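# Swap screen-flagged drives in the dock for spare drives

## Task

Each drive that the screen flags must be swapped for one of the two spare drives lying on the bench mat. A new drive goes in connector end first (pointing down), oriented like the other drives in the dock. Every unflagged drive must finish exactly where and how it began. A drive inserted into a bay rebuilds for some time, and at no moment may more than one bay be partly or fully empty or rebuilding; breaking this fails the task. Each removed drive must be set straight onto the mat. At the end the dock must rest flat on the mat, no drive may still be rebuilding, and the gripper must have released everything and pulled away. Anything held in place only by the robot at the end does not count. Nothing may be dropped or knocked off the table.

## Robot and tools

Robot: a single six-joint Doosan M1013 arm carrying a Robotiq 2F-140 two-finger gripper. There is only one arm, so every motion row covers that arm and its gripper together.

Scene frame: origin on the table surface directly under the arm base, +z up, +x forward, +y to the left when looking along +x. The base can be slightly tilted against the table. Results report end_effector_position (metres) and end_effector_quat_wxyz for the point midway between the closed finger pads, plus linear (m/s) and angular (rad/s) velocities. This reported position gets less accurate as reach grows. The fingers point along the gripper's +z and close along its y axis; closed fingertips extend about 33 mm past that point, fully open ones about 9 mm. While closing, the tips travel roughly 24 mm further out from the arm, so keep that much clearance over surfaces.

Tool execute_actions. The argument actions is a list holding zero or one item. Empty list: no command, just returns the state. An item with rows (1 to 15 rows) and optional steps (1 to 15, default 15) is a motion; each row lasts one control step of 1/30 s and the final row is reused if steps exceeds the number of rows. An item with only steps (up to 300) is a wait counted from the previous result, and time spent composing the reply is included. Optional pictures (true/false) controls whether camera images come back; by default they do. A rejected call moves nothing.

Each row has exactly 9 numbers, all in [-1, 1], in this order: arm/djoint_1 (waist), arm/djoint_2 (shoulder), arm/djoint_3 (elbow), arm/djoint_4 (forearm roll), arm/djoint_5 (wrist pitch), arm/djoint_6 (wrist roll), gripper/position, gripper/force_limit, gripper/speed.

The six joint entries are offsets, not poses. They are measured from the joint angles printed in the latest result that lists Joint positions (before any such result in the scene, and for later calls within the same reply, from the robot's angles at the moment the action begins). They are not cumulative across rows. Scaling: 1.0 equals 1.398 rad for waist and shoulder, 2.097 rad for elbow, 2.622 rad for forearm roll, wrist pitch and wrist roll. Sending all zeros is not a pause: it pulls the arm back to the reference angles. Stated joint ranges (rad): waist, shoulder, forearm roll, wrist pitch, wrist roll -6.283 to 6.283; elbow -2.792 to 2.792. A request more than 0.010 rad beyond a stated end is refused; true ends may differ by up to 0.010 rad, and a joint pushed past its true end is stopped there, reported by a "joint sent to its limit" line (possibly about an earlier action). No such line does not prove there is room left.

Motion limits: joint target speeds cap at 2.09 rad/s (waist, shoulder), 3.14 (elbow), 3.93 (wrist joints), with 0.3 s to accelerate and coordinated slowing. Targets may lead the measured angle by at most 0.456 rad (waist, shoulder), 0.683 (elbow), 0.854 (wrist joints), and are shrunk if they would move the gripper point over 70 mm from where it is measured. Big moves therefore need several calls. Between calls the arm keeps heading for the last row sent until it nearly stops or a step is HELD; fingers in motion finish their travel.

Gripper entries are absolute settings, not offsets. position: +1 fully open (140 mm), about -0.8 pads touching, -1 closes until blocked. force_limit: about 14 N at -1, 60 N at 0, 107 N at +1 (for parts up to 40 mm wide). speed: about 30 mm/s at -1, 140 at 0, 250 at +1. To grasp, send position -1 and confirm object_status is 2. object_status: 0 moving, 1 blocked while opening, 2 blocked while closing (holding), 3 reached target or pads met. Fingers that stopped stay until position changes by at least 0.01 or the object yields or slips. To squeeze harder while status is 2, raise force_limit and toggle position between -1 and -0.98. position_measured is in counts: 3 fully open, 230 pads met, not linear in mm.

Result lines: Joint positions and Joint velocities in column order (rad, rad/s); "joint command not followed" means the clearance check altered targets (mounts and posts count as arm); HELD flags steps whose row was partly or wholly not sent; MOTOR HOT warns of heating, and an OVER-TEMPERATURE FAULT brakes the arm until cooled. Contact torque reaching a load limit (waist 302, shoulder 302, elbow 142, forearm roll 40, wrist pitch 40, wrist roll 40 N m, carried weight included) or any outside force of 144 N causes a 10 s stop that cancels the rest of the call and lets the arm yield. Avoid hard pushes, slams, drops and slips; occasionally something nudges a loose object.

Cameras: cam_high and cam_low (672x504) and cam_wrist (504x504 fisheye), returned in that order. zoom_image takes camera (one of those names) and region [x0, y0, x1, y1] in that image's pixels, top-left origin, at most 504 by 504, and gives a sharper crop of the latest image.

read_manual takes optional section ("licences") and only returns licence text.

finished_scene takes scene, the number of the current scene, ends it irreversibly and reports whether the task succeeded. Call it only after the last rebuild is done, the gripper is open and clear. Replying with no tool call ends the session.

Each tool is called after "Call:" as name([rows], argument=value, ...), one row to a line, values as JSON.

## Session

Call:
execute_actions(actions=[])

Scene clock: 0.00 s of 8600.00 s.
end_effector_position=(+0.1066, -0.3075, +0.1708) position_measured=3 object_status=3 end_effector_quat_wxyz=(+0.053, +0.828, +0.510, -0.227) end_effector_velocity=(-0.001, -0.000, +0.000) end_effector_angular_velocity=(-0.001, +0.001, -0.001)
Joint positions: [-0.89  -0.301  2.422 -0.553  1.056 -0.113]
Joint velocities: [-0.002 -0.    -0.    -0.001  0.     0.   ]

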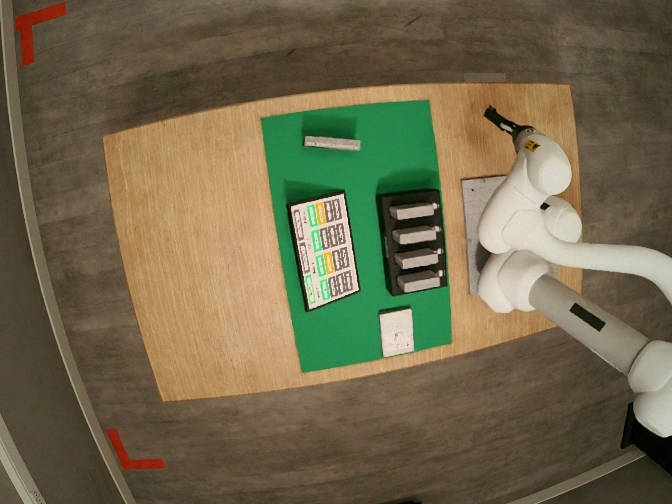

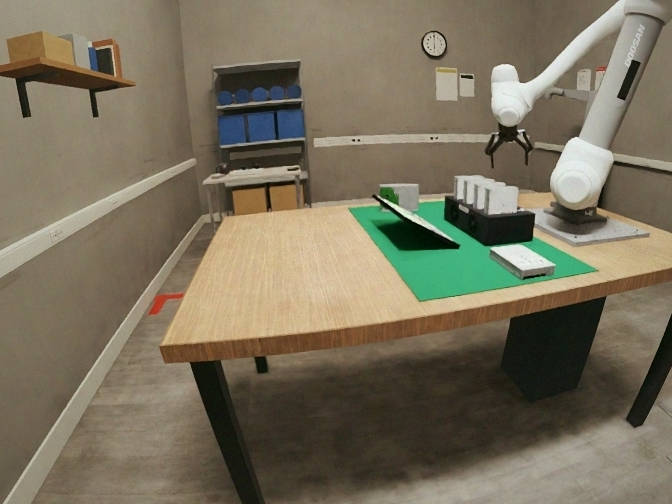

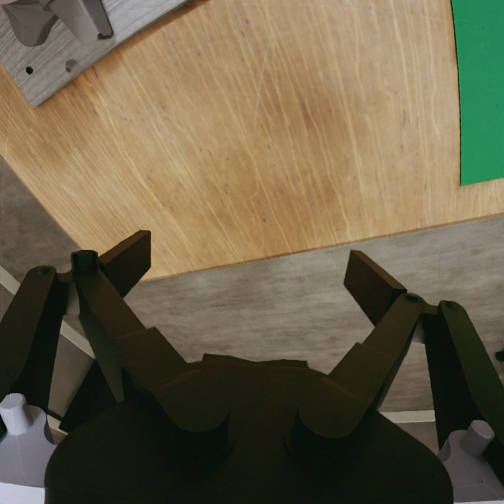

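Call:
execute_actions([
  {"rows":[[0.1,0.08,-0.2,0.211,0.1,0.6,1,0.5,0]]},
], pictures=false)

Call:
execute_actions([
  {"steps":15},
], pictures=false)

Call:
execute_actions([
  {"rows":[[0.332,0,0,0,0,0.541,1,0.5,0]]},
], pictures=false)

Call:
execute_actions([
  {"steps":15},
])

Scene clock: 19.20 s of 8600.00 s.
end_effector_position=(+0.2625, -0.2861, +0.2563) position_measured=3 object_status=3 end_effector_quat_wxyz=(+0.055, +0.994, +0.071, -0.060) end_effector_velocity=(+0.302, +0.081, +0.184) end_effector_angular_velocity=(+0.115, -0.778, -2.658)
Joint positions: [-0.795 -0.226  2.138 -0.179  1.234  0.718]
Joint velocities: [ 0.172  0.138 -0.513  0.678  0.322  2.584]
Steps of this call (steps 1 to 561: nothing new was sent; steps 562 to 576: all 15 steps of this action). Readings (joint positions | what the end effector reports):
562: [-0.890 -0.301 2.422 -0.552 1.057 -0.112] | position_measured=3 object_status=3
563: [-0.888 -0.300 2.416 -0.545 1.060 -0.100] | position_measured=3 object_status=3
565: [-0.877 -0.291 2.383 -0.501 1.081 -0.033] | position_measured=3 object_status=3
569: [-0.843 -0.264 2.280 -0.366 1.145 0.203] | position_measured=3 object_status=3
576: the state above

Scene clock: 19.70 s of 8600.00 s.
end_effector_position=(+0.3427, -0.2595, +0.3098) position_measured=3 object_status=3 end_effector_quat_wxyz=(+0.000, +0.953, -0.302, +0.006) end_effector_velocity=(+0.001, -0.000, +0.001) end_effector_angular_velocity=(-0.000, -0.002, -0.001)
Joint positions: [-0.75  -0.189  2.003  0.     1.318  1.46 ]
Joint velocities: [ 0.    -0.    -0.002  0.001  0.     0.002]
Steps of this call (steps 1 to 15: the robot went on to your last target). Readings (joint positions | what the end effector reports):
1: [-0.789 -0.221 2.121 -0.156 1.244 0.808] | position_measured=3 object_status=3
2: [-0.784 -0.216 2.104 -0.134 1.255 0.901] | position_measured=3 object_status=3
4: [-0.773 -0.207 2.071 -0.089 1.276 1.086] | position_measured=3 object_status=3
8: [-0.755 -0.193 2.018 -0.020 1.309 1.375] | position_measured=3 object_status=3
15: the state above

Scene clock: 20.20 s of 8600.00 s.
end_effector_position=(+0.4123, -0.1203, +0.3104) position_measured=3 object_status=3 end_effector_quat_wxyz=(-0.004, +0.810, -0.586, +0.006) end_effector_velocity=(+0.087, +0.301, +0.001) end_effector_angular_velocity=(+0.039, -0.004, -2.241)
Joint positions: [-0.387 -0.189  2.003  0.     1.318  2.461]
Joint velocities: [ 0.728  0.     0.001  0.    -0.     2.968]
Steps of this call (steps 1 to 15: all 15 steps of this action). Readings (joint positions | what the end effector reports):
1: [-0.749 -0.189 2.003 0.000 1.318 1.461] | position_measured=3 object_status=3
2: [-0.743 -0.189 2.003 0.000 1.318 1.474] | position_measured=3 object_status=3
4: [-0.708 -0.189 2.003 0.000 1.318 1.540] | position_measured=3 object_status=3
8: [-0.579 -0.189 2.003 0.000 1.318 1.808] | position_measured=3 object_status=3
15: the state above

Scene clock: 20.70 s of 8600.00 s.
end_effector_position=(+0.4222, -0.0781, +0.3106) position_measured=3 object_status=3 end_effector_quat_wxyz=(-0.005, +0.708, -0.706, +0.005) end_effector_velocity=(+0.000, +0.001, -0.000) end_effector_angular_velocity=(+0.001, +0.000, +0.001)
Joint positions: [-0.286 -0.189  2.003  0.     1.318  2.878]
Joint velocities: [0.002 0.    0.    0.001 0.    0.   ]
Steps of this call (steps 1 to 15: the robot went on to your last target). Readings (joint positions | what the end effector reports):
1: [-0.363 -0.189 2.003 0.000 1.318 2.558] | position_measured=3 object_status=3
2: [-0.342 -0.189 2.003 0.000 1.318 2.644] | position_measured=3 object_status=3
4: [-0.310 -0.189 2.003 0.000 1.318 2.777] | position_measured=3 object_status=3
8: [-0.286 -0.189 2.003 0.000 1.318 2.877] | position_measured=3 object_status=3
15: the state above

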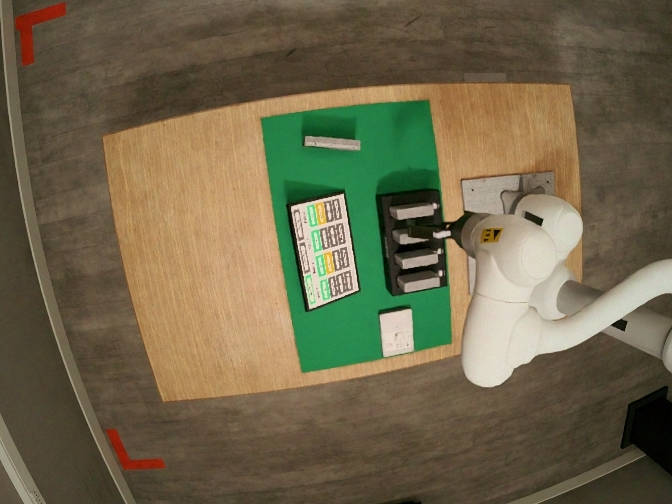

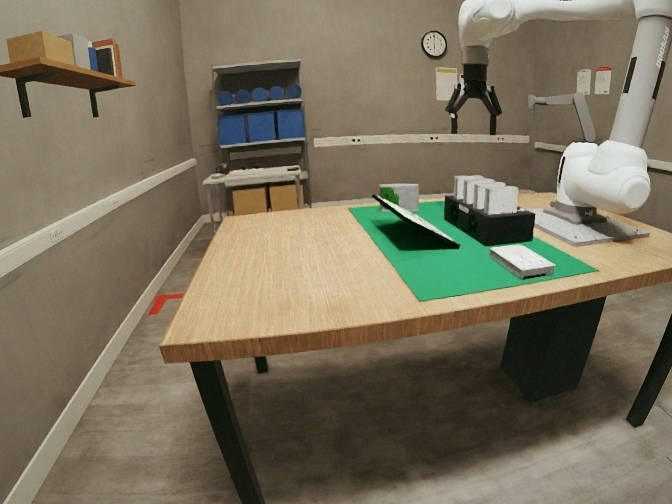

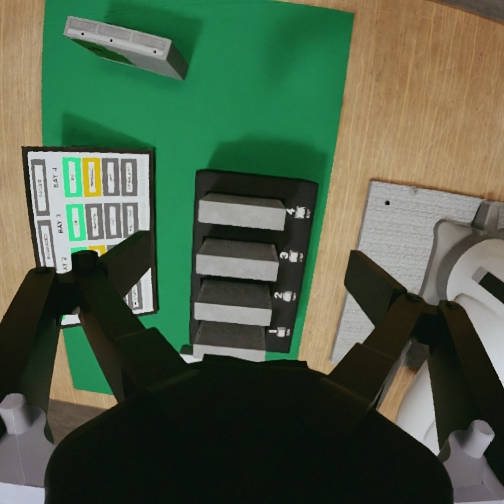

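Call:
execute_actions([
  {"rows":[[0.009,0.055,0.071,0,-0.0825,0.025,1,0.5,0]]},
])

Scene clock: 27.37 s of 8600.00 s.
end_effector_position=(+0.4238, -0.0726, +0.1998) position_measured=3 object_status=3 end_effector_quat_wxyz=(-0.003, +0.689, -0.725, +0.001) end_effector_velocity=(-0.001, +0.000, -0.002) end_effector_angular_velocity=(+0.001, +0.003, -0.000)
Joint positions: [-0.273 -0.113  2.151  0.     1.102  2.944]
Joint velocities: [-0.     0.001  0.003  0.    -0.001  0.   ]
Steps of this call (steps 1 to 15: the robot went on to your last target; steps 16 to 185: nothing new was sent; steps 186 to 200: all 15 steps of this action). Readings (joint positions | what the end effector reports):
186: [-0.286 -0.189 2.004 0.000 1.317 2.879] | position_measured=3 object_status=3
187: [-0.285 -0.185 2.011 0.000 1.305 2.882] | position_measured=3 object_status=3
189: [-0.281 -0.162 2.056 0.000 1.241 2.902] | position_measured=3 object_status=3
193: [-0.274 -0.117 2.142 0.000 1.117 2.939] | position_measured=3 object_status=3
200: the state above

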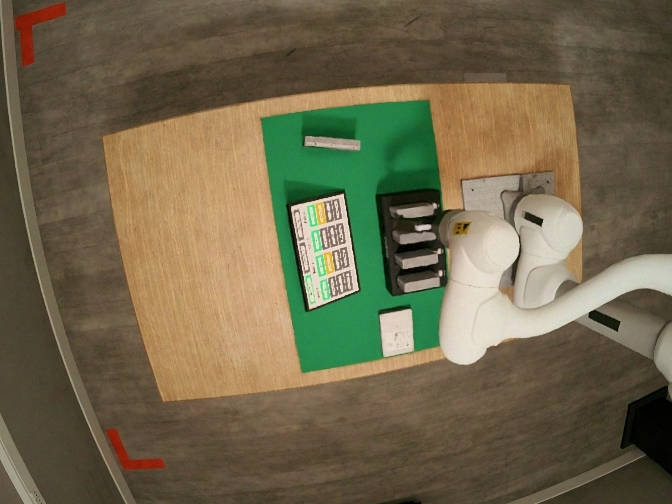

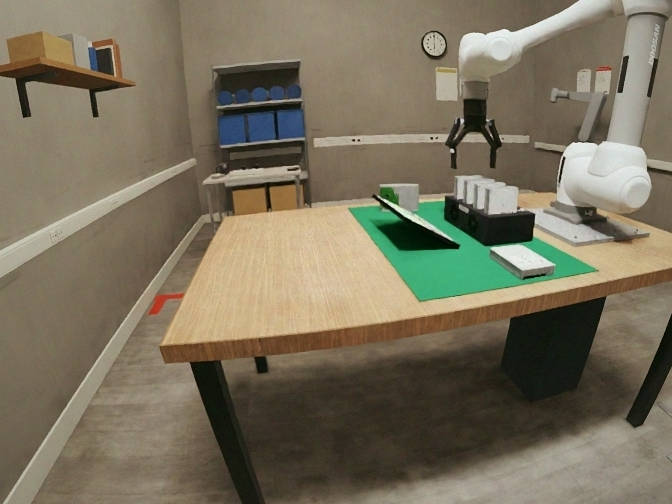

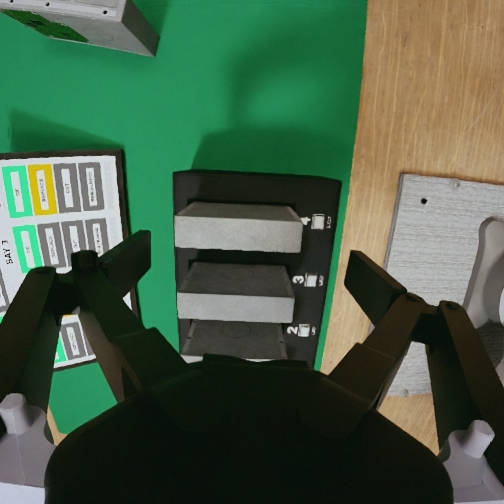

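Call:
execute_actions([
  {"rows":[[0,0.051,0.0393,0,-0.0583,-0.006,1,0.5,0]]},
])

Scene clock: 29.70 s of 8600.00 s.
end_effector_position=(+0.4235, -0.0722, +0.1298) position_measured=3 object_status=3 end_effector_quat_wxyz=(-0.002, +0.695, -0.719, +0.001) end_effector_velocity=(-0.001, -0.000, -0.001) end_effector_angular_velocity=(+0.000, +0.002, -0.001)
Joint positions: [-0.273 -0.041  2.234  0.     0.949  2.928]
Joint velocities: [-0.001  0.001  0.001 -0.    -0.     0.   ]
Steps of this call (steps 1 to 15: the robot went on to your last target; steps 16 to 55: nothing new was sent; steps 56 to 70: all 15 steps of this action). Readings (joint positions | what the end effector reports):
56: [-0.273 -0.112 2.152 0.000 1.101 2.944] | position_measured=3 object_status=3
57: [-0.273 -0.107 2.158 0.000 1.088 2.943] | position_measured=3 object_status=3
59: [-0.273 -0.076 2.193 0.000 1.024 2.936] | position_measured=3 object_status=3
63: [-0.273 -0.041 2.234 0.000 0.950 2.928] | position_measured=3 object_status=3
70: the state above

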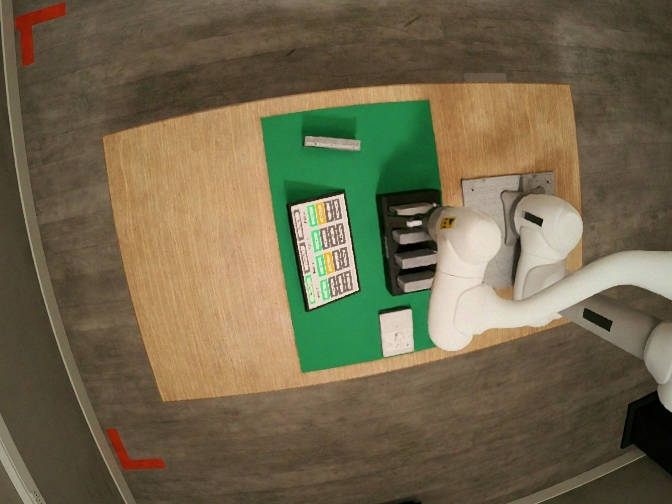

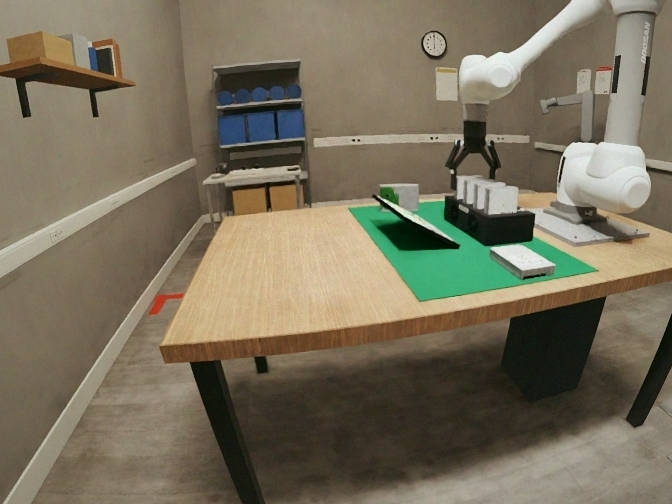

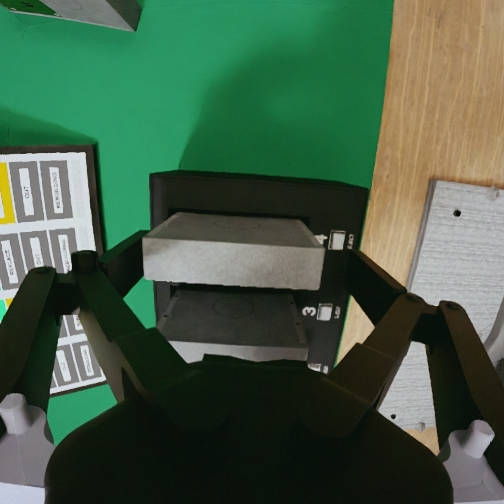

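Call:
execute_actions([
  {"rows":[[0,0.0353,0.0114,0,-0.028,0,1,0.5,0]]},
])

Scene clock: 33.17 s of 8600.00 s.
end_effector_position=(+0.4290, -0.0736, +0.0980) position_measured=3 object_status=3 end_effector_quat_wxyz=(-0.002, +0.695, -0.719, +0.001) end_effector_velocity=(+0.001, -0.000, +0.000) end_effector_angular_velocity=(-0.000, -0.001, -0.000)
Joint positions: [-0.273  0.008  2.258 -0.     0.876  2.928]
Joint velocities: [ 0.     0.    -0.001 -0.    -0.     0.   ]
Steps of this call (steps 1 to 15: the robot went on to your last target; steps 16 to 89: nothing new was sent; steps 90 to 104: all 15 steps of this action). Readings (joint positions | what the end effector reports):
90: [-0.273 -0.040 2.234 0.000 0.948 2.928] | position_measured=3 object_status=3
91: [-0.273 -0.034 2.237 0.000 0.938 2.928] | position_measured=3 object_status=3
93: [-0.273 -0.006 2.251 -0.000 0.897 2.928] | position_measured=3 object_status=3
97: [-0.273 0.008 2.258 -0.000 0.877 2.928] | position_measured=3 object_status=3
104: the state above

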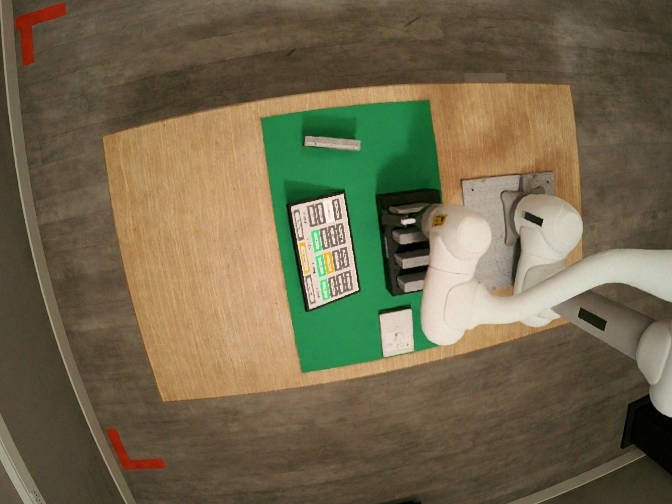

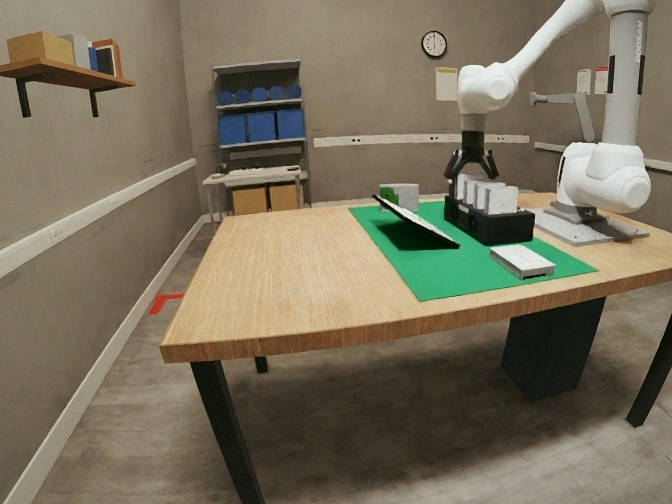

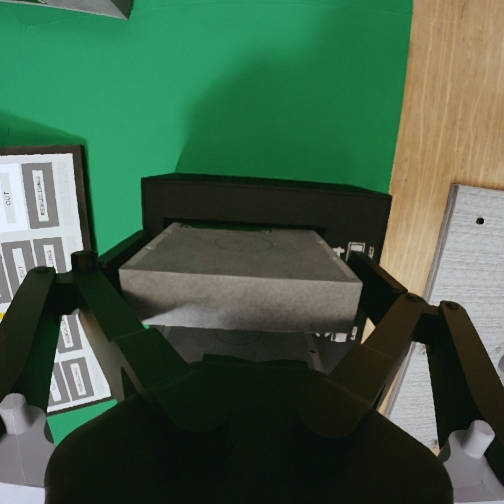

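Call:
execute_actions([
  {"rows":[[0.002,-0.0396,-0.0294,0,0.0445,0.001,1,0.5,0]],"steps":12},
], pictures=false)

Call:
execute_actions([
  {"rows":[[0,0,0,0,0,0,-1,0.5,0]]},
], pictures=false)

Call:
execute_actions([
  {"steps":6},
], pictures=false)

Call:
execute_actions([
  {"rows":[[0,-0.0186,-0.0136,0,0.0208,0,-1,0.5,0],[0,-0.0186,-0.0136,0,0.0208,0,-1,0.5,0],[0,-0.0186,-0.0136,0,0.0208,0,-1,0.5,0],[0,-0.0186,-0.0136,0,0.0208,0,-1,0.5,0],[0,-0.0186,-0.0136,0,0.0208,0,-1,0.5,0],[0,-0.0346,-0.028,0,0.0408,0,-1,0.5,0],[0,-0.0346,-0.028,0,0.0408,0,-1,0.5,0],[0,-0.0346,-0.028,0,0.0408,0,-1,0.5,0],[0,-0.0346,-0.028,0,0.0408,0,-1,0.5,0],[0,-0.0346,-0.028,0,0.0408,0,-1,0.5,0],[0,-0.0665,-0.0654,0,0.0878,0,-1,0.5,0]]},
], pictures=false)

Call:
execute_actions([
  {"steps":5},
], pictures=false)

Call:
execute_actions([
  {"rows":[[0,-0.03,-0.045,0,0.052,0,-1,0.5,0]],"steps":12},
])

Scene clock: 46.17 s of 8600.00 s.
end_effector_position=(+0.4335, -0.0736, +0.1498) position_measured=3 object_status=3 end_effector_quat_wxyz=(-0.003, +0.695, -0.719, +0.001) end_effector_velocity=(+0.001, -0.001, +0.002) end_effector_angular_velocity=(-0.003, -0.002, +0.001)
Joint positions: [-0.271 -0.047  2.196  0.     0.993  2.93 ]
Joint velocities: [-0.    -0.001 -0.002 -0.003  0.001 -0.   ]
Steps of this call (steps 1 to 15: the robot went on to your last target; steps 16 to 378: nothing new was sent; steps 379 to 390: all 12 steps of this action). Readings (joint positions | what the end effector reports):
379: [-0.273 0.007 2.257 0.000 0.877 2.928] | position_measured=3 object_status=3
380: [-0.273 0.002 2.252 0.000 0.888 2.928] | position_measured=3 object_status=3
382: [-0.272 -0.026 2.220 0.000 0.948 2.929] | position_measured=3 object_status=3
386: [-0.271 -0.047 2.197 0.000 0.992 2.930] | position_measured=3 object_status=3
390: the state above

Scene clock: 46.67 s of 8600.00 s.
end_effector_position=(+0.4335, -0.0736, +0.1499) position_measured=78 object_status=0 end_effector_quat_wxyz=(-0.003, +0.695, -0.719, +0.001) end_effector_velocity=(+0.001, -0.000, +0.000) end_effector_angular_velocity=(+0.000, -0.001, -0.000)
Joint positions: [-0.271 -0.047  2.196 -0.     0.993  2.93 ]
Joint velocities: [-0.     0.    -0.001  0.001 -0.    -0.   ]
Steps of this call (steps 1 to 15: all 15 steps of this action). Readings (joint positions | what the end effector reports):
1: [-0.271 -0.047 2.196 -0.000 0.993 2.930] | position_measured=3 object_status=0
2: [-0.271 -0.047 2.196 -0.000 0.993 2.930] | position_measured=9 object_status=0
4: [-0.271 -0.047 2.196 -0.000 0.993 2.930] | position_measured=24 object_status=0
8: [-0.271 -0.047 2.196 -0.000 0.993 2.930] | position_measured=54 object_status=0
15: the state above

Scene clock: 46.87 s of 8600.00 s.
end_effector_position=(+0.4335, -0.0736, +0.1499) position_measured=78 object_status=2 end_effector_quat_wxyz=(-0.003, +0.695, -0.719, +0.001) end_effector_velocity=(+0.001, -0.000, +0.001) end_effector_angular_velocity=(-0.000, -0.001, +0.001)
Joint positions: [-0.271 -0.047  2.196 -0.     0.993  2.93 ]
Joint velocities: [ 0.    -0.    -0.002  0.     0.001 -0.001]
Steps of this call (steps 1 to 6: the robot went on to your last target). Readings (joint positions | what the end effector reports):
1: [-0.271 -0.047 2.196 -0.000 0.993 2.930] | position_measured=78 object_status=0
2: [-0.271 -0.047 2.196 -0.000 0.993 2.930] | position_measured=78 object_status=2
4: [-0.271 -0.047 2.196 -0.000 0.993 2.930] | position_measured=78 object_status=2
6: the state above

Scene clock: 47.37 s of 8600.00 s.
end_effector_position=(+0.4339, -0.0740, +0.2496) position_measured=78 object_status=2 end_effector_quat_wxyz=(-0.003, +0.695, -0.719, +0.001) end_effector_velocity=(-0.011, +0.002, +0.315) end_effector_angular_velocity=(-0.004, -0.016, +0.000)
Joint positions: [-0.27  -0.133  2.072 -0.     1.202  2.93 ]
Joint velocities: [ 0.001 -0.235 -0.406 -0.     0.624  0.   ]
Steps of this call (steps 1 to 15: all 15 steps of this action). Readings (joint positions | what the end effector reports):
1: [-0.271 -0.048 2.196 -0.000 0.994 2.930] | position_measured=78 object_status=2
2: [-0.271 -0.053 2.190 -0.000 1.006 2.930] | position_measured=78 object_status=2
4: [-0.270 -0.070 2.171 -0.000 1.039 2.930] | position_measured=78 object_status=2
8: [-0.270 -0.087 2.149 -0.000 1.079 2.930] | position_measured=78 object_status=2
15: the state above

Scene clock: 47.53 s of 8600.00 s.
end_effector_position=(+0.4329, -0.0738, +0.2591) position_measured=78 object_status=2 end_effector_quat_wxyz=(-0.002, +0.695, -0.719, +0.001) end_effector_velocity=(+0.001, -0.000, +0.003) end_effector_angular_velocity=(-0.001, -0.001, -0.000)
Joint positions: [-0.27  -0.14   2.059 -0.     1.223  2.93 ]
Joint velocities: [ 0.     0.    -0.005 -0.     0.004  0.001]
Steps of this call (steps 1 to 5: the robot went on to your last target). Readings (joint positions | what the end effector reports):
1: [-0.270 -0.139 2.062 -0.000 1.217 2.930] | position_measured=78 object_status=2
2: [-0.270 -0.140 2.059 -0.000 1.221 2.930] | position_measured=78 object_status=2
4: [-0.270 -0.140 2.059 -0.000 1.222 2.930] | position_measured=78 object_status=2
5: the state above

Scene clock: 47.93 s of 8600.00 s.
end_effector_position=(+0.4280, -0.0728, +0.3280) position_measured=78 object_status=2 end_effector_quat_wxyz=(-0.002, +0.695, -0.719, +0.001) end_effector_velocity=(+0.000, -0.000, +0.001) end_effector_angular_velocity=(-0.001, +0.000, +0.001)
Joint positions: [-0.27  -0.182  1.965 -0.     1.359  2.93 ]
Joint velocities: [ 0.     0.    -0.002 -0.001  0.001 -0.   ]
Steps of this call (steps 1 to 12: all 12 steps of this action). Readings (joint positions | what the end effector reports):
1: [-0.270 -0.141 2.058 -0.000 1.224 2.930] | position_measured=78 object_status=2
2: [-0.270 -0.144 2.050 -0.000 1.236 2.930] | position_measured=78 object_status=2
4: [-0.270 -0.163 2.006 -0.000 1.299 2.930] | position_measured=78 object_status=2
8: [-0.270 -0.182 1.965 -0.000 1.358 2.930] | position_measured=78 object_status=2
12: the state above

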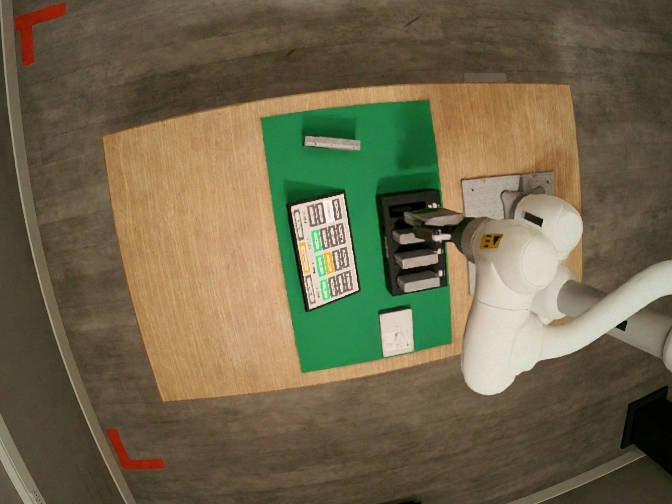

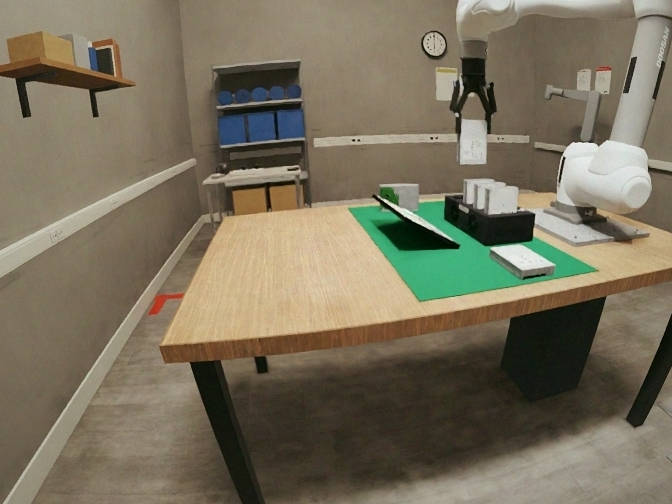

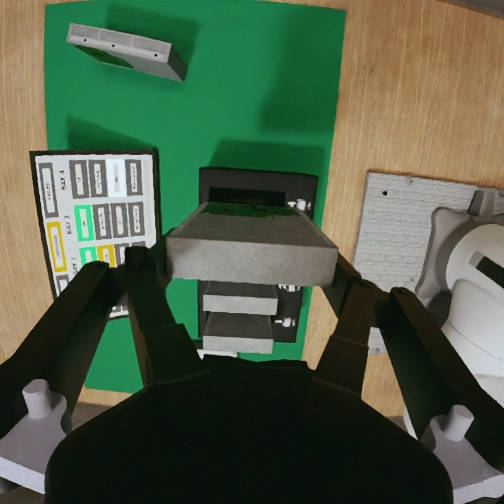

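Call:
execute_actions([
  {"rows":[[0.4325,0.394,-0.2305,0,-0.026,0.217,-1,0.5,0]]},
], pictures=false)

Call:
execute_actions([
  {"steps":40},
], pictures=false)

Call:
execute_actions([
  {"rows":[[0,0.05,0.059,0,-0.073,0,-1,0.5,0]],"steps":13},
])

Scene clock: 51.87 s of 8600.00 s.
end_effector_position=(+0.6015, +0.0622, +0.3231) position_measured=78 object_status=2 end_effector_quat_wxyz=(-0.006, +0.694, -0.720, +0.004) end_effector_velocity=(+0.295, +0.413, -0.082) end_effector_angular_velocity=(+0.004, +0.024, +0.088)
Joint positions: [ 0.022  0.094  1.713 -0.     1.324  3.226]
Joint velocities: [ 0.659  0.578 -0.486 -0.    -0.069  0.57 ]
Steps of this call (steps 1 to 15: the robot went on to your last target; steps 16 to 103: nothing new was sent; steps 104 to 118: all 15 steps of this action). Readings (joint positions | what the end effector reports):
104: [-0.270 -0.181 1.964 -0.000 1.359 2.932] | position_measured=78 object_status=2
105: [-0.263 -0.175 1.957 -0.000 1.359 2.940] | position_measured=78 object_status=2
107: [-0.228 -0.140 1.920 -0.000 1.353 2.983] | position_measured=78 object_status=2
111: [-0.137 -0.049 1.834 -0.000 1.341 3.084] | position_measured=78 object_status=2
118: the state above

Scene clock: 53.20 s of 8600.00 s.
end_effector_position=(+0.6991, +0.2991, +0.2621) position_measured=78 object_status=2 end_effector_quat_wxyz=(-0.003, +0.708, -0.707, +0.001) end_effector_velocity=(-0.001, -0.000, -0.002) end_effector_angular_velocity=(+0.000, +0.003, -0.000)
Joint positions: [ 0.334  0.369  1.482 -0.     1.291  3.499]
Joint velocities: [-0.     0.     0.003  0.001 -0.    -0.   ]
Steps of this call (steps 1 to 30: the robot went on to your last target; steps 31 to 40: nothing new was sent). Readings (joint positions | what the end effector reports):
1: [0.044 0.114 1.697 -0.000 1.321 3.246] | position_measured=78 object_status=2
2: [0.066 0.133 1.681 -0.000 1.319 3.265] | position_measured=78 object_status=2
4: [0.109 0.171 1.649 -0.000 1.314 3.303] | position_measured=78 object_status=2
8: [0.194 0.245 1.586 -0.000 1.305 3.377] | position_measured=78 object_status=2
40: the state above
The arm was judged still, so your last target was given up. Only a new action makes it travel on or press farther. Fingers that are still opening or closing keep moving.

Scene clock: 53.63 s of 8600.00 s.
end_effector_position=(+0.6992, +0.2993, +0.1449) position_measured=78 object_status=2 end_effector_quat_wxyz=(-0.002, +0.708, -0.707, +0.001) end_effector_velocity=(-0.000, +0.001, -0.002) end_effector_angular_velocity=(+0.000, +0.000, +0.002)
Joint positions: [ 0.334  0.438  1.605 -0.     1.099  3.499]
Joint velocities: [ 0.001  0.002  0.001  0.    -0.003 -0.   ]
Steps of this call (steps 1 to 13: all 13 steps of this action). Readings (joint positions | what the end effector reports):
1: [0.334 0.369 1.482 -0.000 1.289 3.499] | position_measured=78 object_status=2
2: [0.334 0.373 1.489 -0.000 1.277 3.499] | position_measured=78 object_status=2
4: [0.334 0.396 1.529 -0.000 1.216 3.499] | position_measured=78 object_status=2
8: [0.334 0.435 1.599 -0.000 1.111 3.499] | position_measured=78 object_status=2
13: the state above

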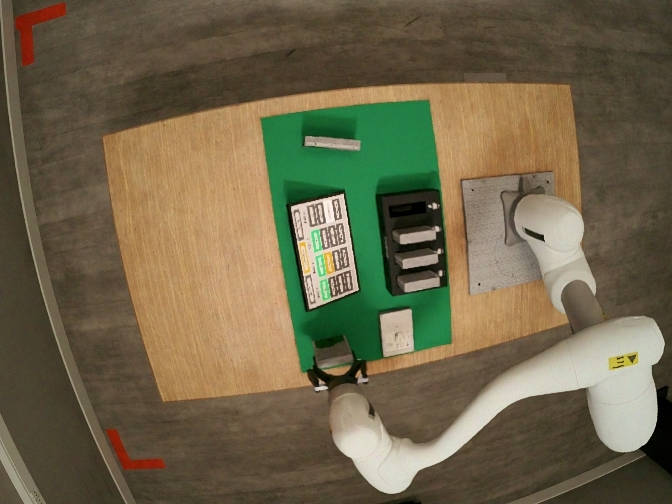

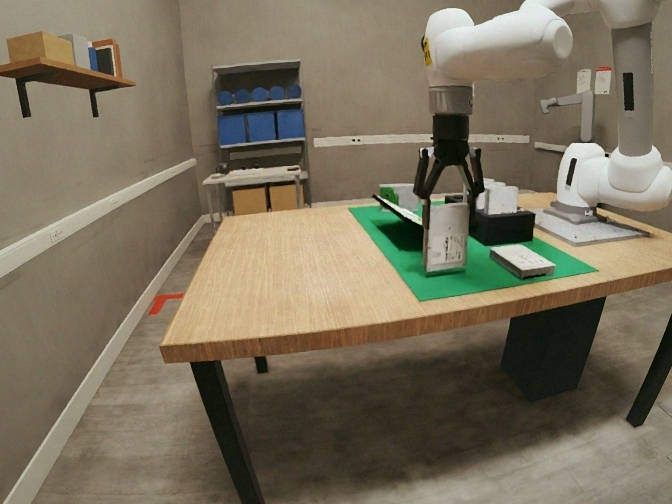

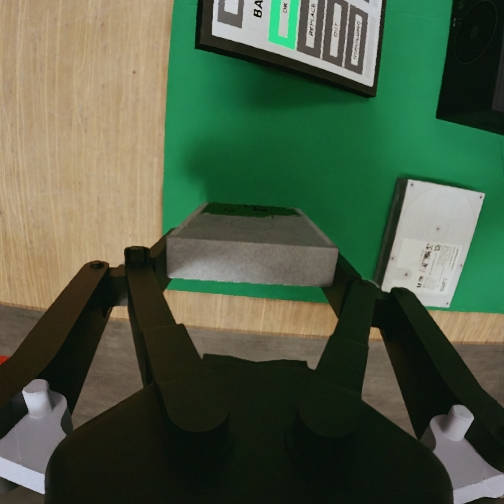

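Call:
execute_actions([
  {"rows":[[0,0.0062,0.005,0,-0.0073,0,-1,0.5,0]],"steps":10},
], pictures=false)

Call:
execute_actions([
  {"rows":[[0,0,0,0,0,0,1,0.5,0]],"steps":10},
], pictures=false)

Call:
execute_actions([
  {"rows":[[0,-0.056,-0.064,0,0.0803,0,1,0.5,0]],"steps":12},
], pictures=false)

Call:
execute_actions([
  {"rows":[[-0.602,-0.1365,0.1197,0,-0.023,-0.82,1,0.5,0]]},
], pictures=false)

Call:
execute_actions([
  {"steps":45},
])

Scene clock: 63.60 s of 8600.00 s.
end_effector_position=(+0.6992, +0.2992, +0.1332) position_measured=78 object_status=2 end_effector_quat_wxyz=(-0.002, +0.708, -0.707, +0.001) end_effector_velocity=(-0.000, +0.000, -0.000) end_effector_angular_velocity=(+0.000, +0.001, -0.000)
Joint positions: [ 0.334  0.447  1.616 -0.     1.08   3.499]
Joint velocities: [ 0.001  0.     0.     0.001 -0.     0.   ]
Steps of this call (steps 1 to 15: the robot went on to your last target; steps 16 to 289: nothing new was sent; steps 290 to 299: all 10 steps of this action). Readings (joint positions | what the end effector reports):
290: [0.334 0.439 1.606 -0.000 1.098 3.499] | position_measured=78 object_status=2
291: [0.334 0.442 1.610 -0.000 1.090 3.499] | position_measured=78 object_status=2
293: [0.334 0.447 1.615 -0.000 1.082 3.499] | position_measured=78 object_status=2
297: [0.334 0.447 1.616 -0.000 1.080 3.499] | position_measured=78 object_status=2
299: the state above

Scene clock: 63.93 s of 8600.00 s.
end_effector_position=(+0.6992, +0.2992, +0.1332) position_measured=12 object_status=0 end_effector_quat_wxyz=(-0.002, +0.708, -0.707, +0.001) end_effector_velocity=(-0.001, +0.000, -0.001) end_effector_angular_velocity=(+0.001, +0.002, -0.001)
Joint positions: [ 0.334  0.447  1.616 -0.     1.08   3.499]
Joint velocities: [-0.    -0.     0.002  0.002 -0.     0.   ]
Steps of this call (steps 1 to 10: all 10 steps of this action). Readings (joint positions | what the end effector reports):
1: [0.334 0.447 1.616 -0.000 1.080 3.499] | position_measured=78 object_status=0
2: [0.334 0.447 1.616 -0.000 1.080 3.499] | position_measured=78 object_status=0
4: [0.334 0.447 1.616 -0.000 1.080 3.499] | position_measured=57 object_status=0
8: [0.334 0.447 1.616 -0.000 1.080 3.499] | position_measured=27 object_status=0
10: the state above

Scene clock: 64.33 s of 8600.00 s.
end_effector_position=(+0.6991, +0.2991, +0.2617) position_measured=3 object_status=3 end_effector_quat_wxyz=(-0.003, +0.708, -0.707, +0.001) end_effector_velocity=(+0.001, +0.001, +0.007) end_effector_angular_velocity=(+0.001, -0.001, +0.001)
Joint positions: [ 0.334  0.369  1.482 -0.     1.29   3.499]
Joint velocities: [ 0.001 -0.001 -0.01   0.001  0.01   0.   ]
Steps of this call (steps 1 to 12: all 12 steps of this action). Readings (joint positions | what the end effector reports):
1: [0.334 0.447 1.615 -0.000 1.081 3.499] | position_measured=5 object_status=0
2: [0.334 0.443 1.608 -0.000 1.094 3.499] | position_measured=3 object_status=0
4: [0.334 0.420 1.569 -0.000 1.155 3.499] | position_measured=3 object_status=0
8: [0.334 0.376 1.494 -0.000 1.270 3.499] | position_measured=3 object_status=3
12: the state above

Scene clock: 64.83 s of 8600.00 s.
end_effector_position=(+0.6940, +0.0752, +0.2636) position_measured=3 object_status=3 end_effector_quat_wxyz=(-0.002, +0.794, -0.608, +0.001) end_effector_velocity=(-0.049, -0.499, -0.001) end_effector_angular_velocity=(-0.002, -0.002, +0.609)
Joint positions: [ 0.034  0.272  1.61  -0.     1.26   2.937]
Joint velocities: [-0.709 -0.159  0.208  0.001 -0.05  -1.318]
Steps of this call (steps 1 to 15: all 15 steps of this action). Readings (joint positions | what the end effector reports):
1: [0.333 0.369 1.482 -0.000 1.290 3.498] | position_measured=3 object_status=3
2: [0.327 0.366 1.486 -0.000 1.290 3.486] | position_measured=3 object_status=3
4: [0.292 0.351 1.506 -0.000 1.285 3.419] | position_measured=3 object_status=3
8: [0.199 0.317 1.551 -0.000 1.274 3.245] | position_measured=3 object_status=3
15: the state above

Scene clock: 66.33 s of 8600.00 s.
end_effector_position=(+0.5790, -0.2656, +0.2597) position_measured=3 object_status=3 end_effector_quat_wxyz=(-0.001, +0.991, -0.130, +0.002) end_effector_velocity=(-0.000, -0.001, +0.000) end_effector_angular_velocity=(-0.001, +0.000, -0.000)
Joint positions: [-0.507  0.178  1.733 -0.     1.23   1.35 ]
Joint velocities: [-0.    -0.    -0.    -0.001  0.     0.   ]
Steps of this call (steps 1 to 45: the robot went on to your last target). Readings (joint positions | what the end effector reports):
1: [0.010 0.266 1.617 -0.000 1.258 2.892] | position_measured=3 object_status=3
2: [-0.014 0.261 1.624 -0.000 1.256 2.847] | position_measured=3 object_status=3
4: [-0.062 0.252 1.636 -0.000 1.253 2.756] | position_measured=3 object_status=3
8: [-0.158 0.236 1.657 -0.000 1.248 2.565] | position_measured=3 object_status=3
45: the state above
The arm was judged still, so your last target was given up. Only a new action makes it travel on or press farther. Fingers that are still opening or closing keep moving.

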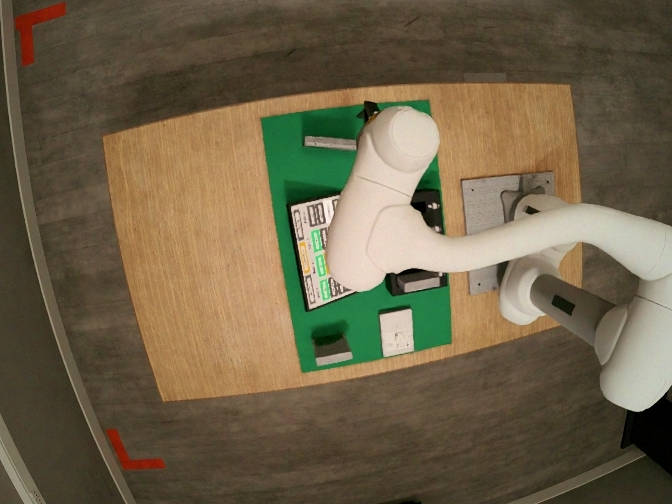

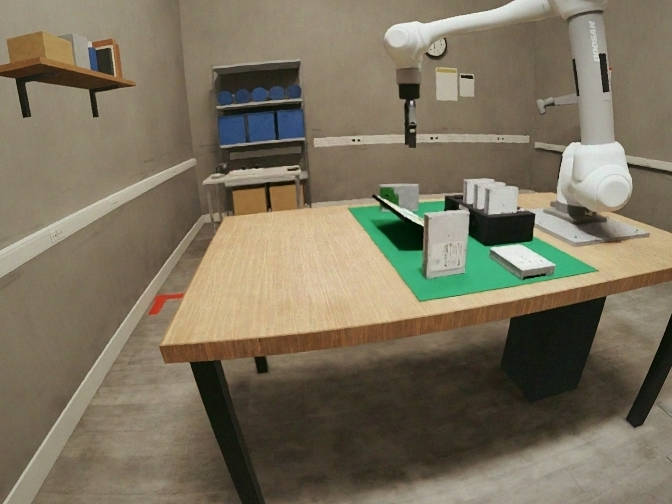

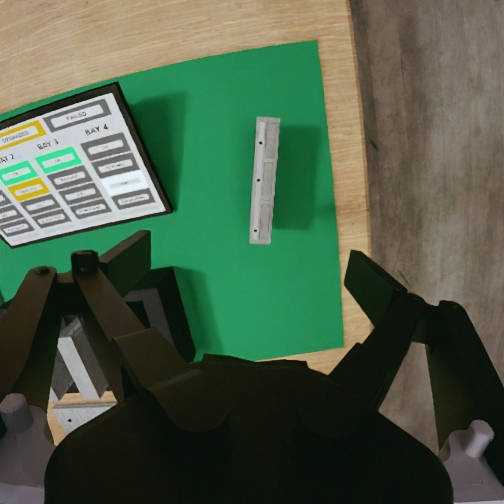

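Call:
execute_actions([
  {"rows":[[-0.1645,-0.0948,0.3737,-0.2912,-0.6822,0.2568,0.2,1,0]]},
], pictures=false)

Call:
execute_actions([
  {"steps":45},
])

Scene clock: 83.07 s of 8600.00 s.
end_effector_position=(+0.4594, -0.3778, +0.1132) position_measured=103 object_status=0 end_effector_quat_wxyz=(+0.171, +0.955, -0.216, +0.113) end_effector_velocity=(-0.075, -0.067, -0.320) end_effector_angular_velocity=(-0.836, -1.532, +0.342)
Joint positions: [-0.643  0.1    2.187 -0.449  0.553  1.746]
Joint velocities: [-0.415 -0.239  1.447 -1.373 -2.957  1.207]
Steps of this call (steps 1 to 487: nothing new was sent; steps 488 to 502: all 15 steps of this action). Readings (joint positions | what the end effector reports):
488: [-0.508 0.178 1.734 -0.001 1.228 1.350] | position_measured=3 object_status=0
489: [-0.511 0.176 1.743 -0.012 1.216 1.360] | position_measured=9 object_status=0
491: [-0.528 0.166 1.795 -0.069 1.152 1.410] | position_measured=24 object_status=0
495: [-0.566 0.145 1.919 -0.193 0.996 1.520] | position_measured=54 object_status=0
502: the state above

Scene clock: 84.57 s of 8600.00 s.
end_effector_position=(+0.5519, -0.2711, +0.1537) position_measured=104 object_status=3 end_effector_quat_wxyz=(+0.067, +0.857, -0.120, +0.497) end_effector_velocity=(+0.000, -0.000, +0.000) end_effector_angular_velocity=(-0.000, +0.000, +0.000)
Joint positions: [-0.737  0.046  2.517 -0.764 -0.558  2.023]
Joint velocities: [-0.001 -0.    -0.001 -0.002  0.     0.001]
Steps of this call (steps 1 to 45: the robot went on to your last target). Readings (joint positions | what the end effector reports):
1: [-0.657 0.092 2.236 -0.496 0.447 1.787] | position_measured=104 object_status=0
2: [-0.670 0.085 2.282 -0.539 0.335 1.825] | position_measured=104 object_status=0
4: [-0.691 0.072 2.357 -0.611 0.130 1.888] | position_measured=104 object_status=0
8: [-0.715 0.059 2.438 -0.688 -0.183 1.956] | position_measured=104 object_status=3
45: the state above
The arm was judged still, so your last target was given up. Only a new action makes it travel on or press farther. Fingers that are still opening or closing keep moving.

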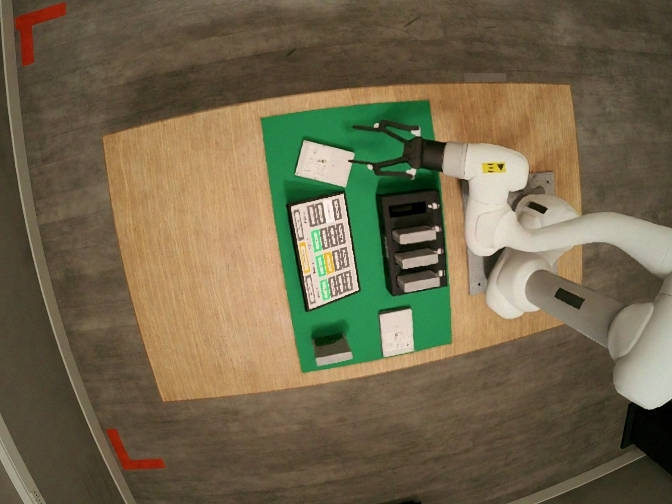

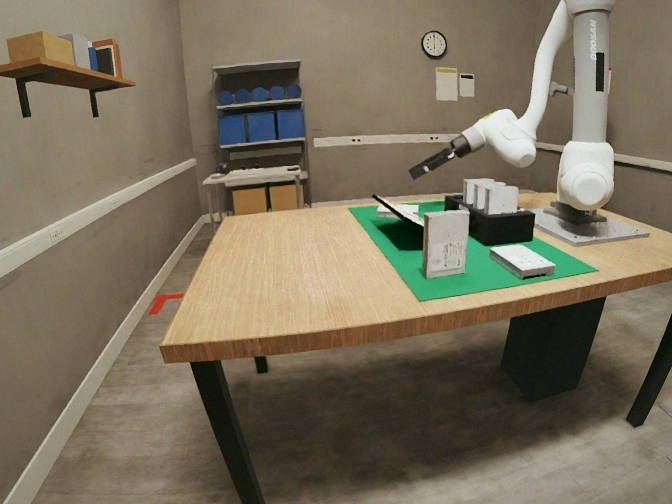

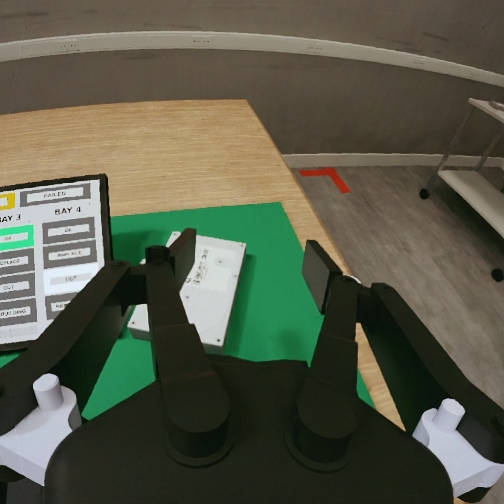

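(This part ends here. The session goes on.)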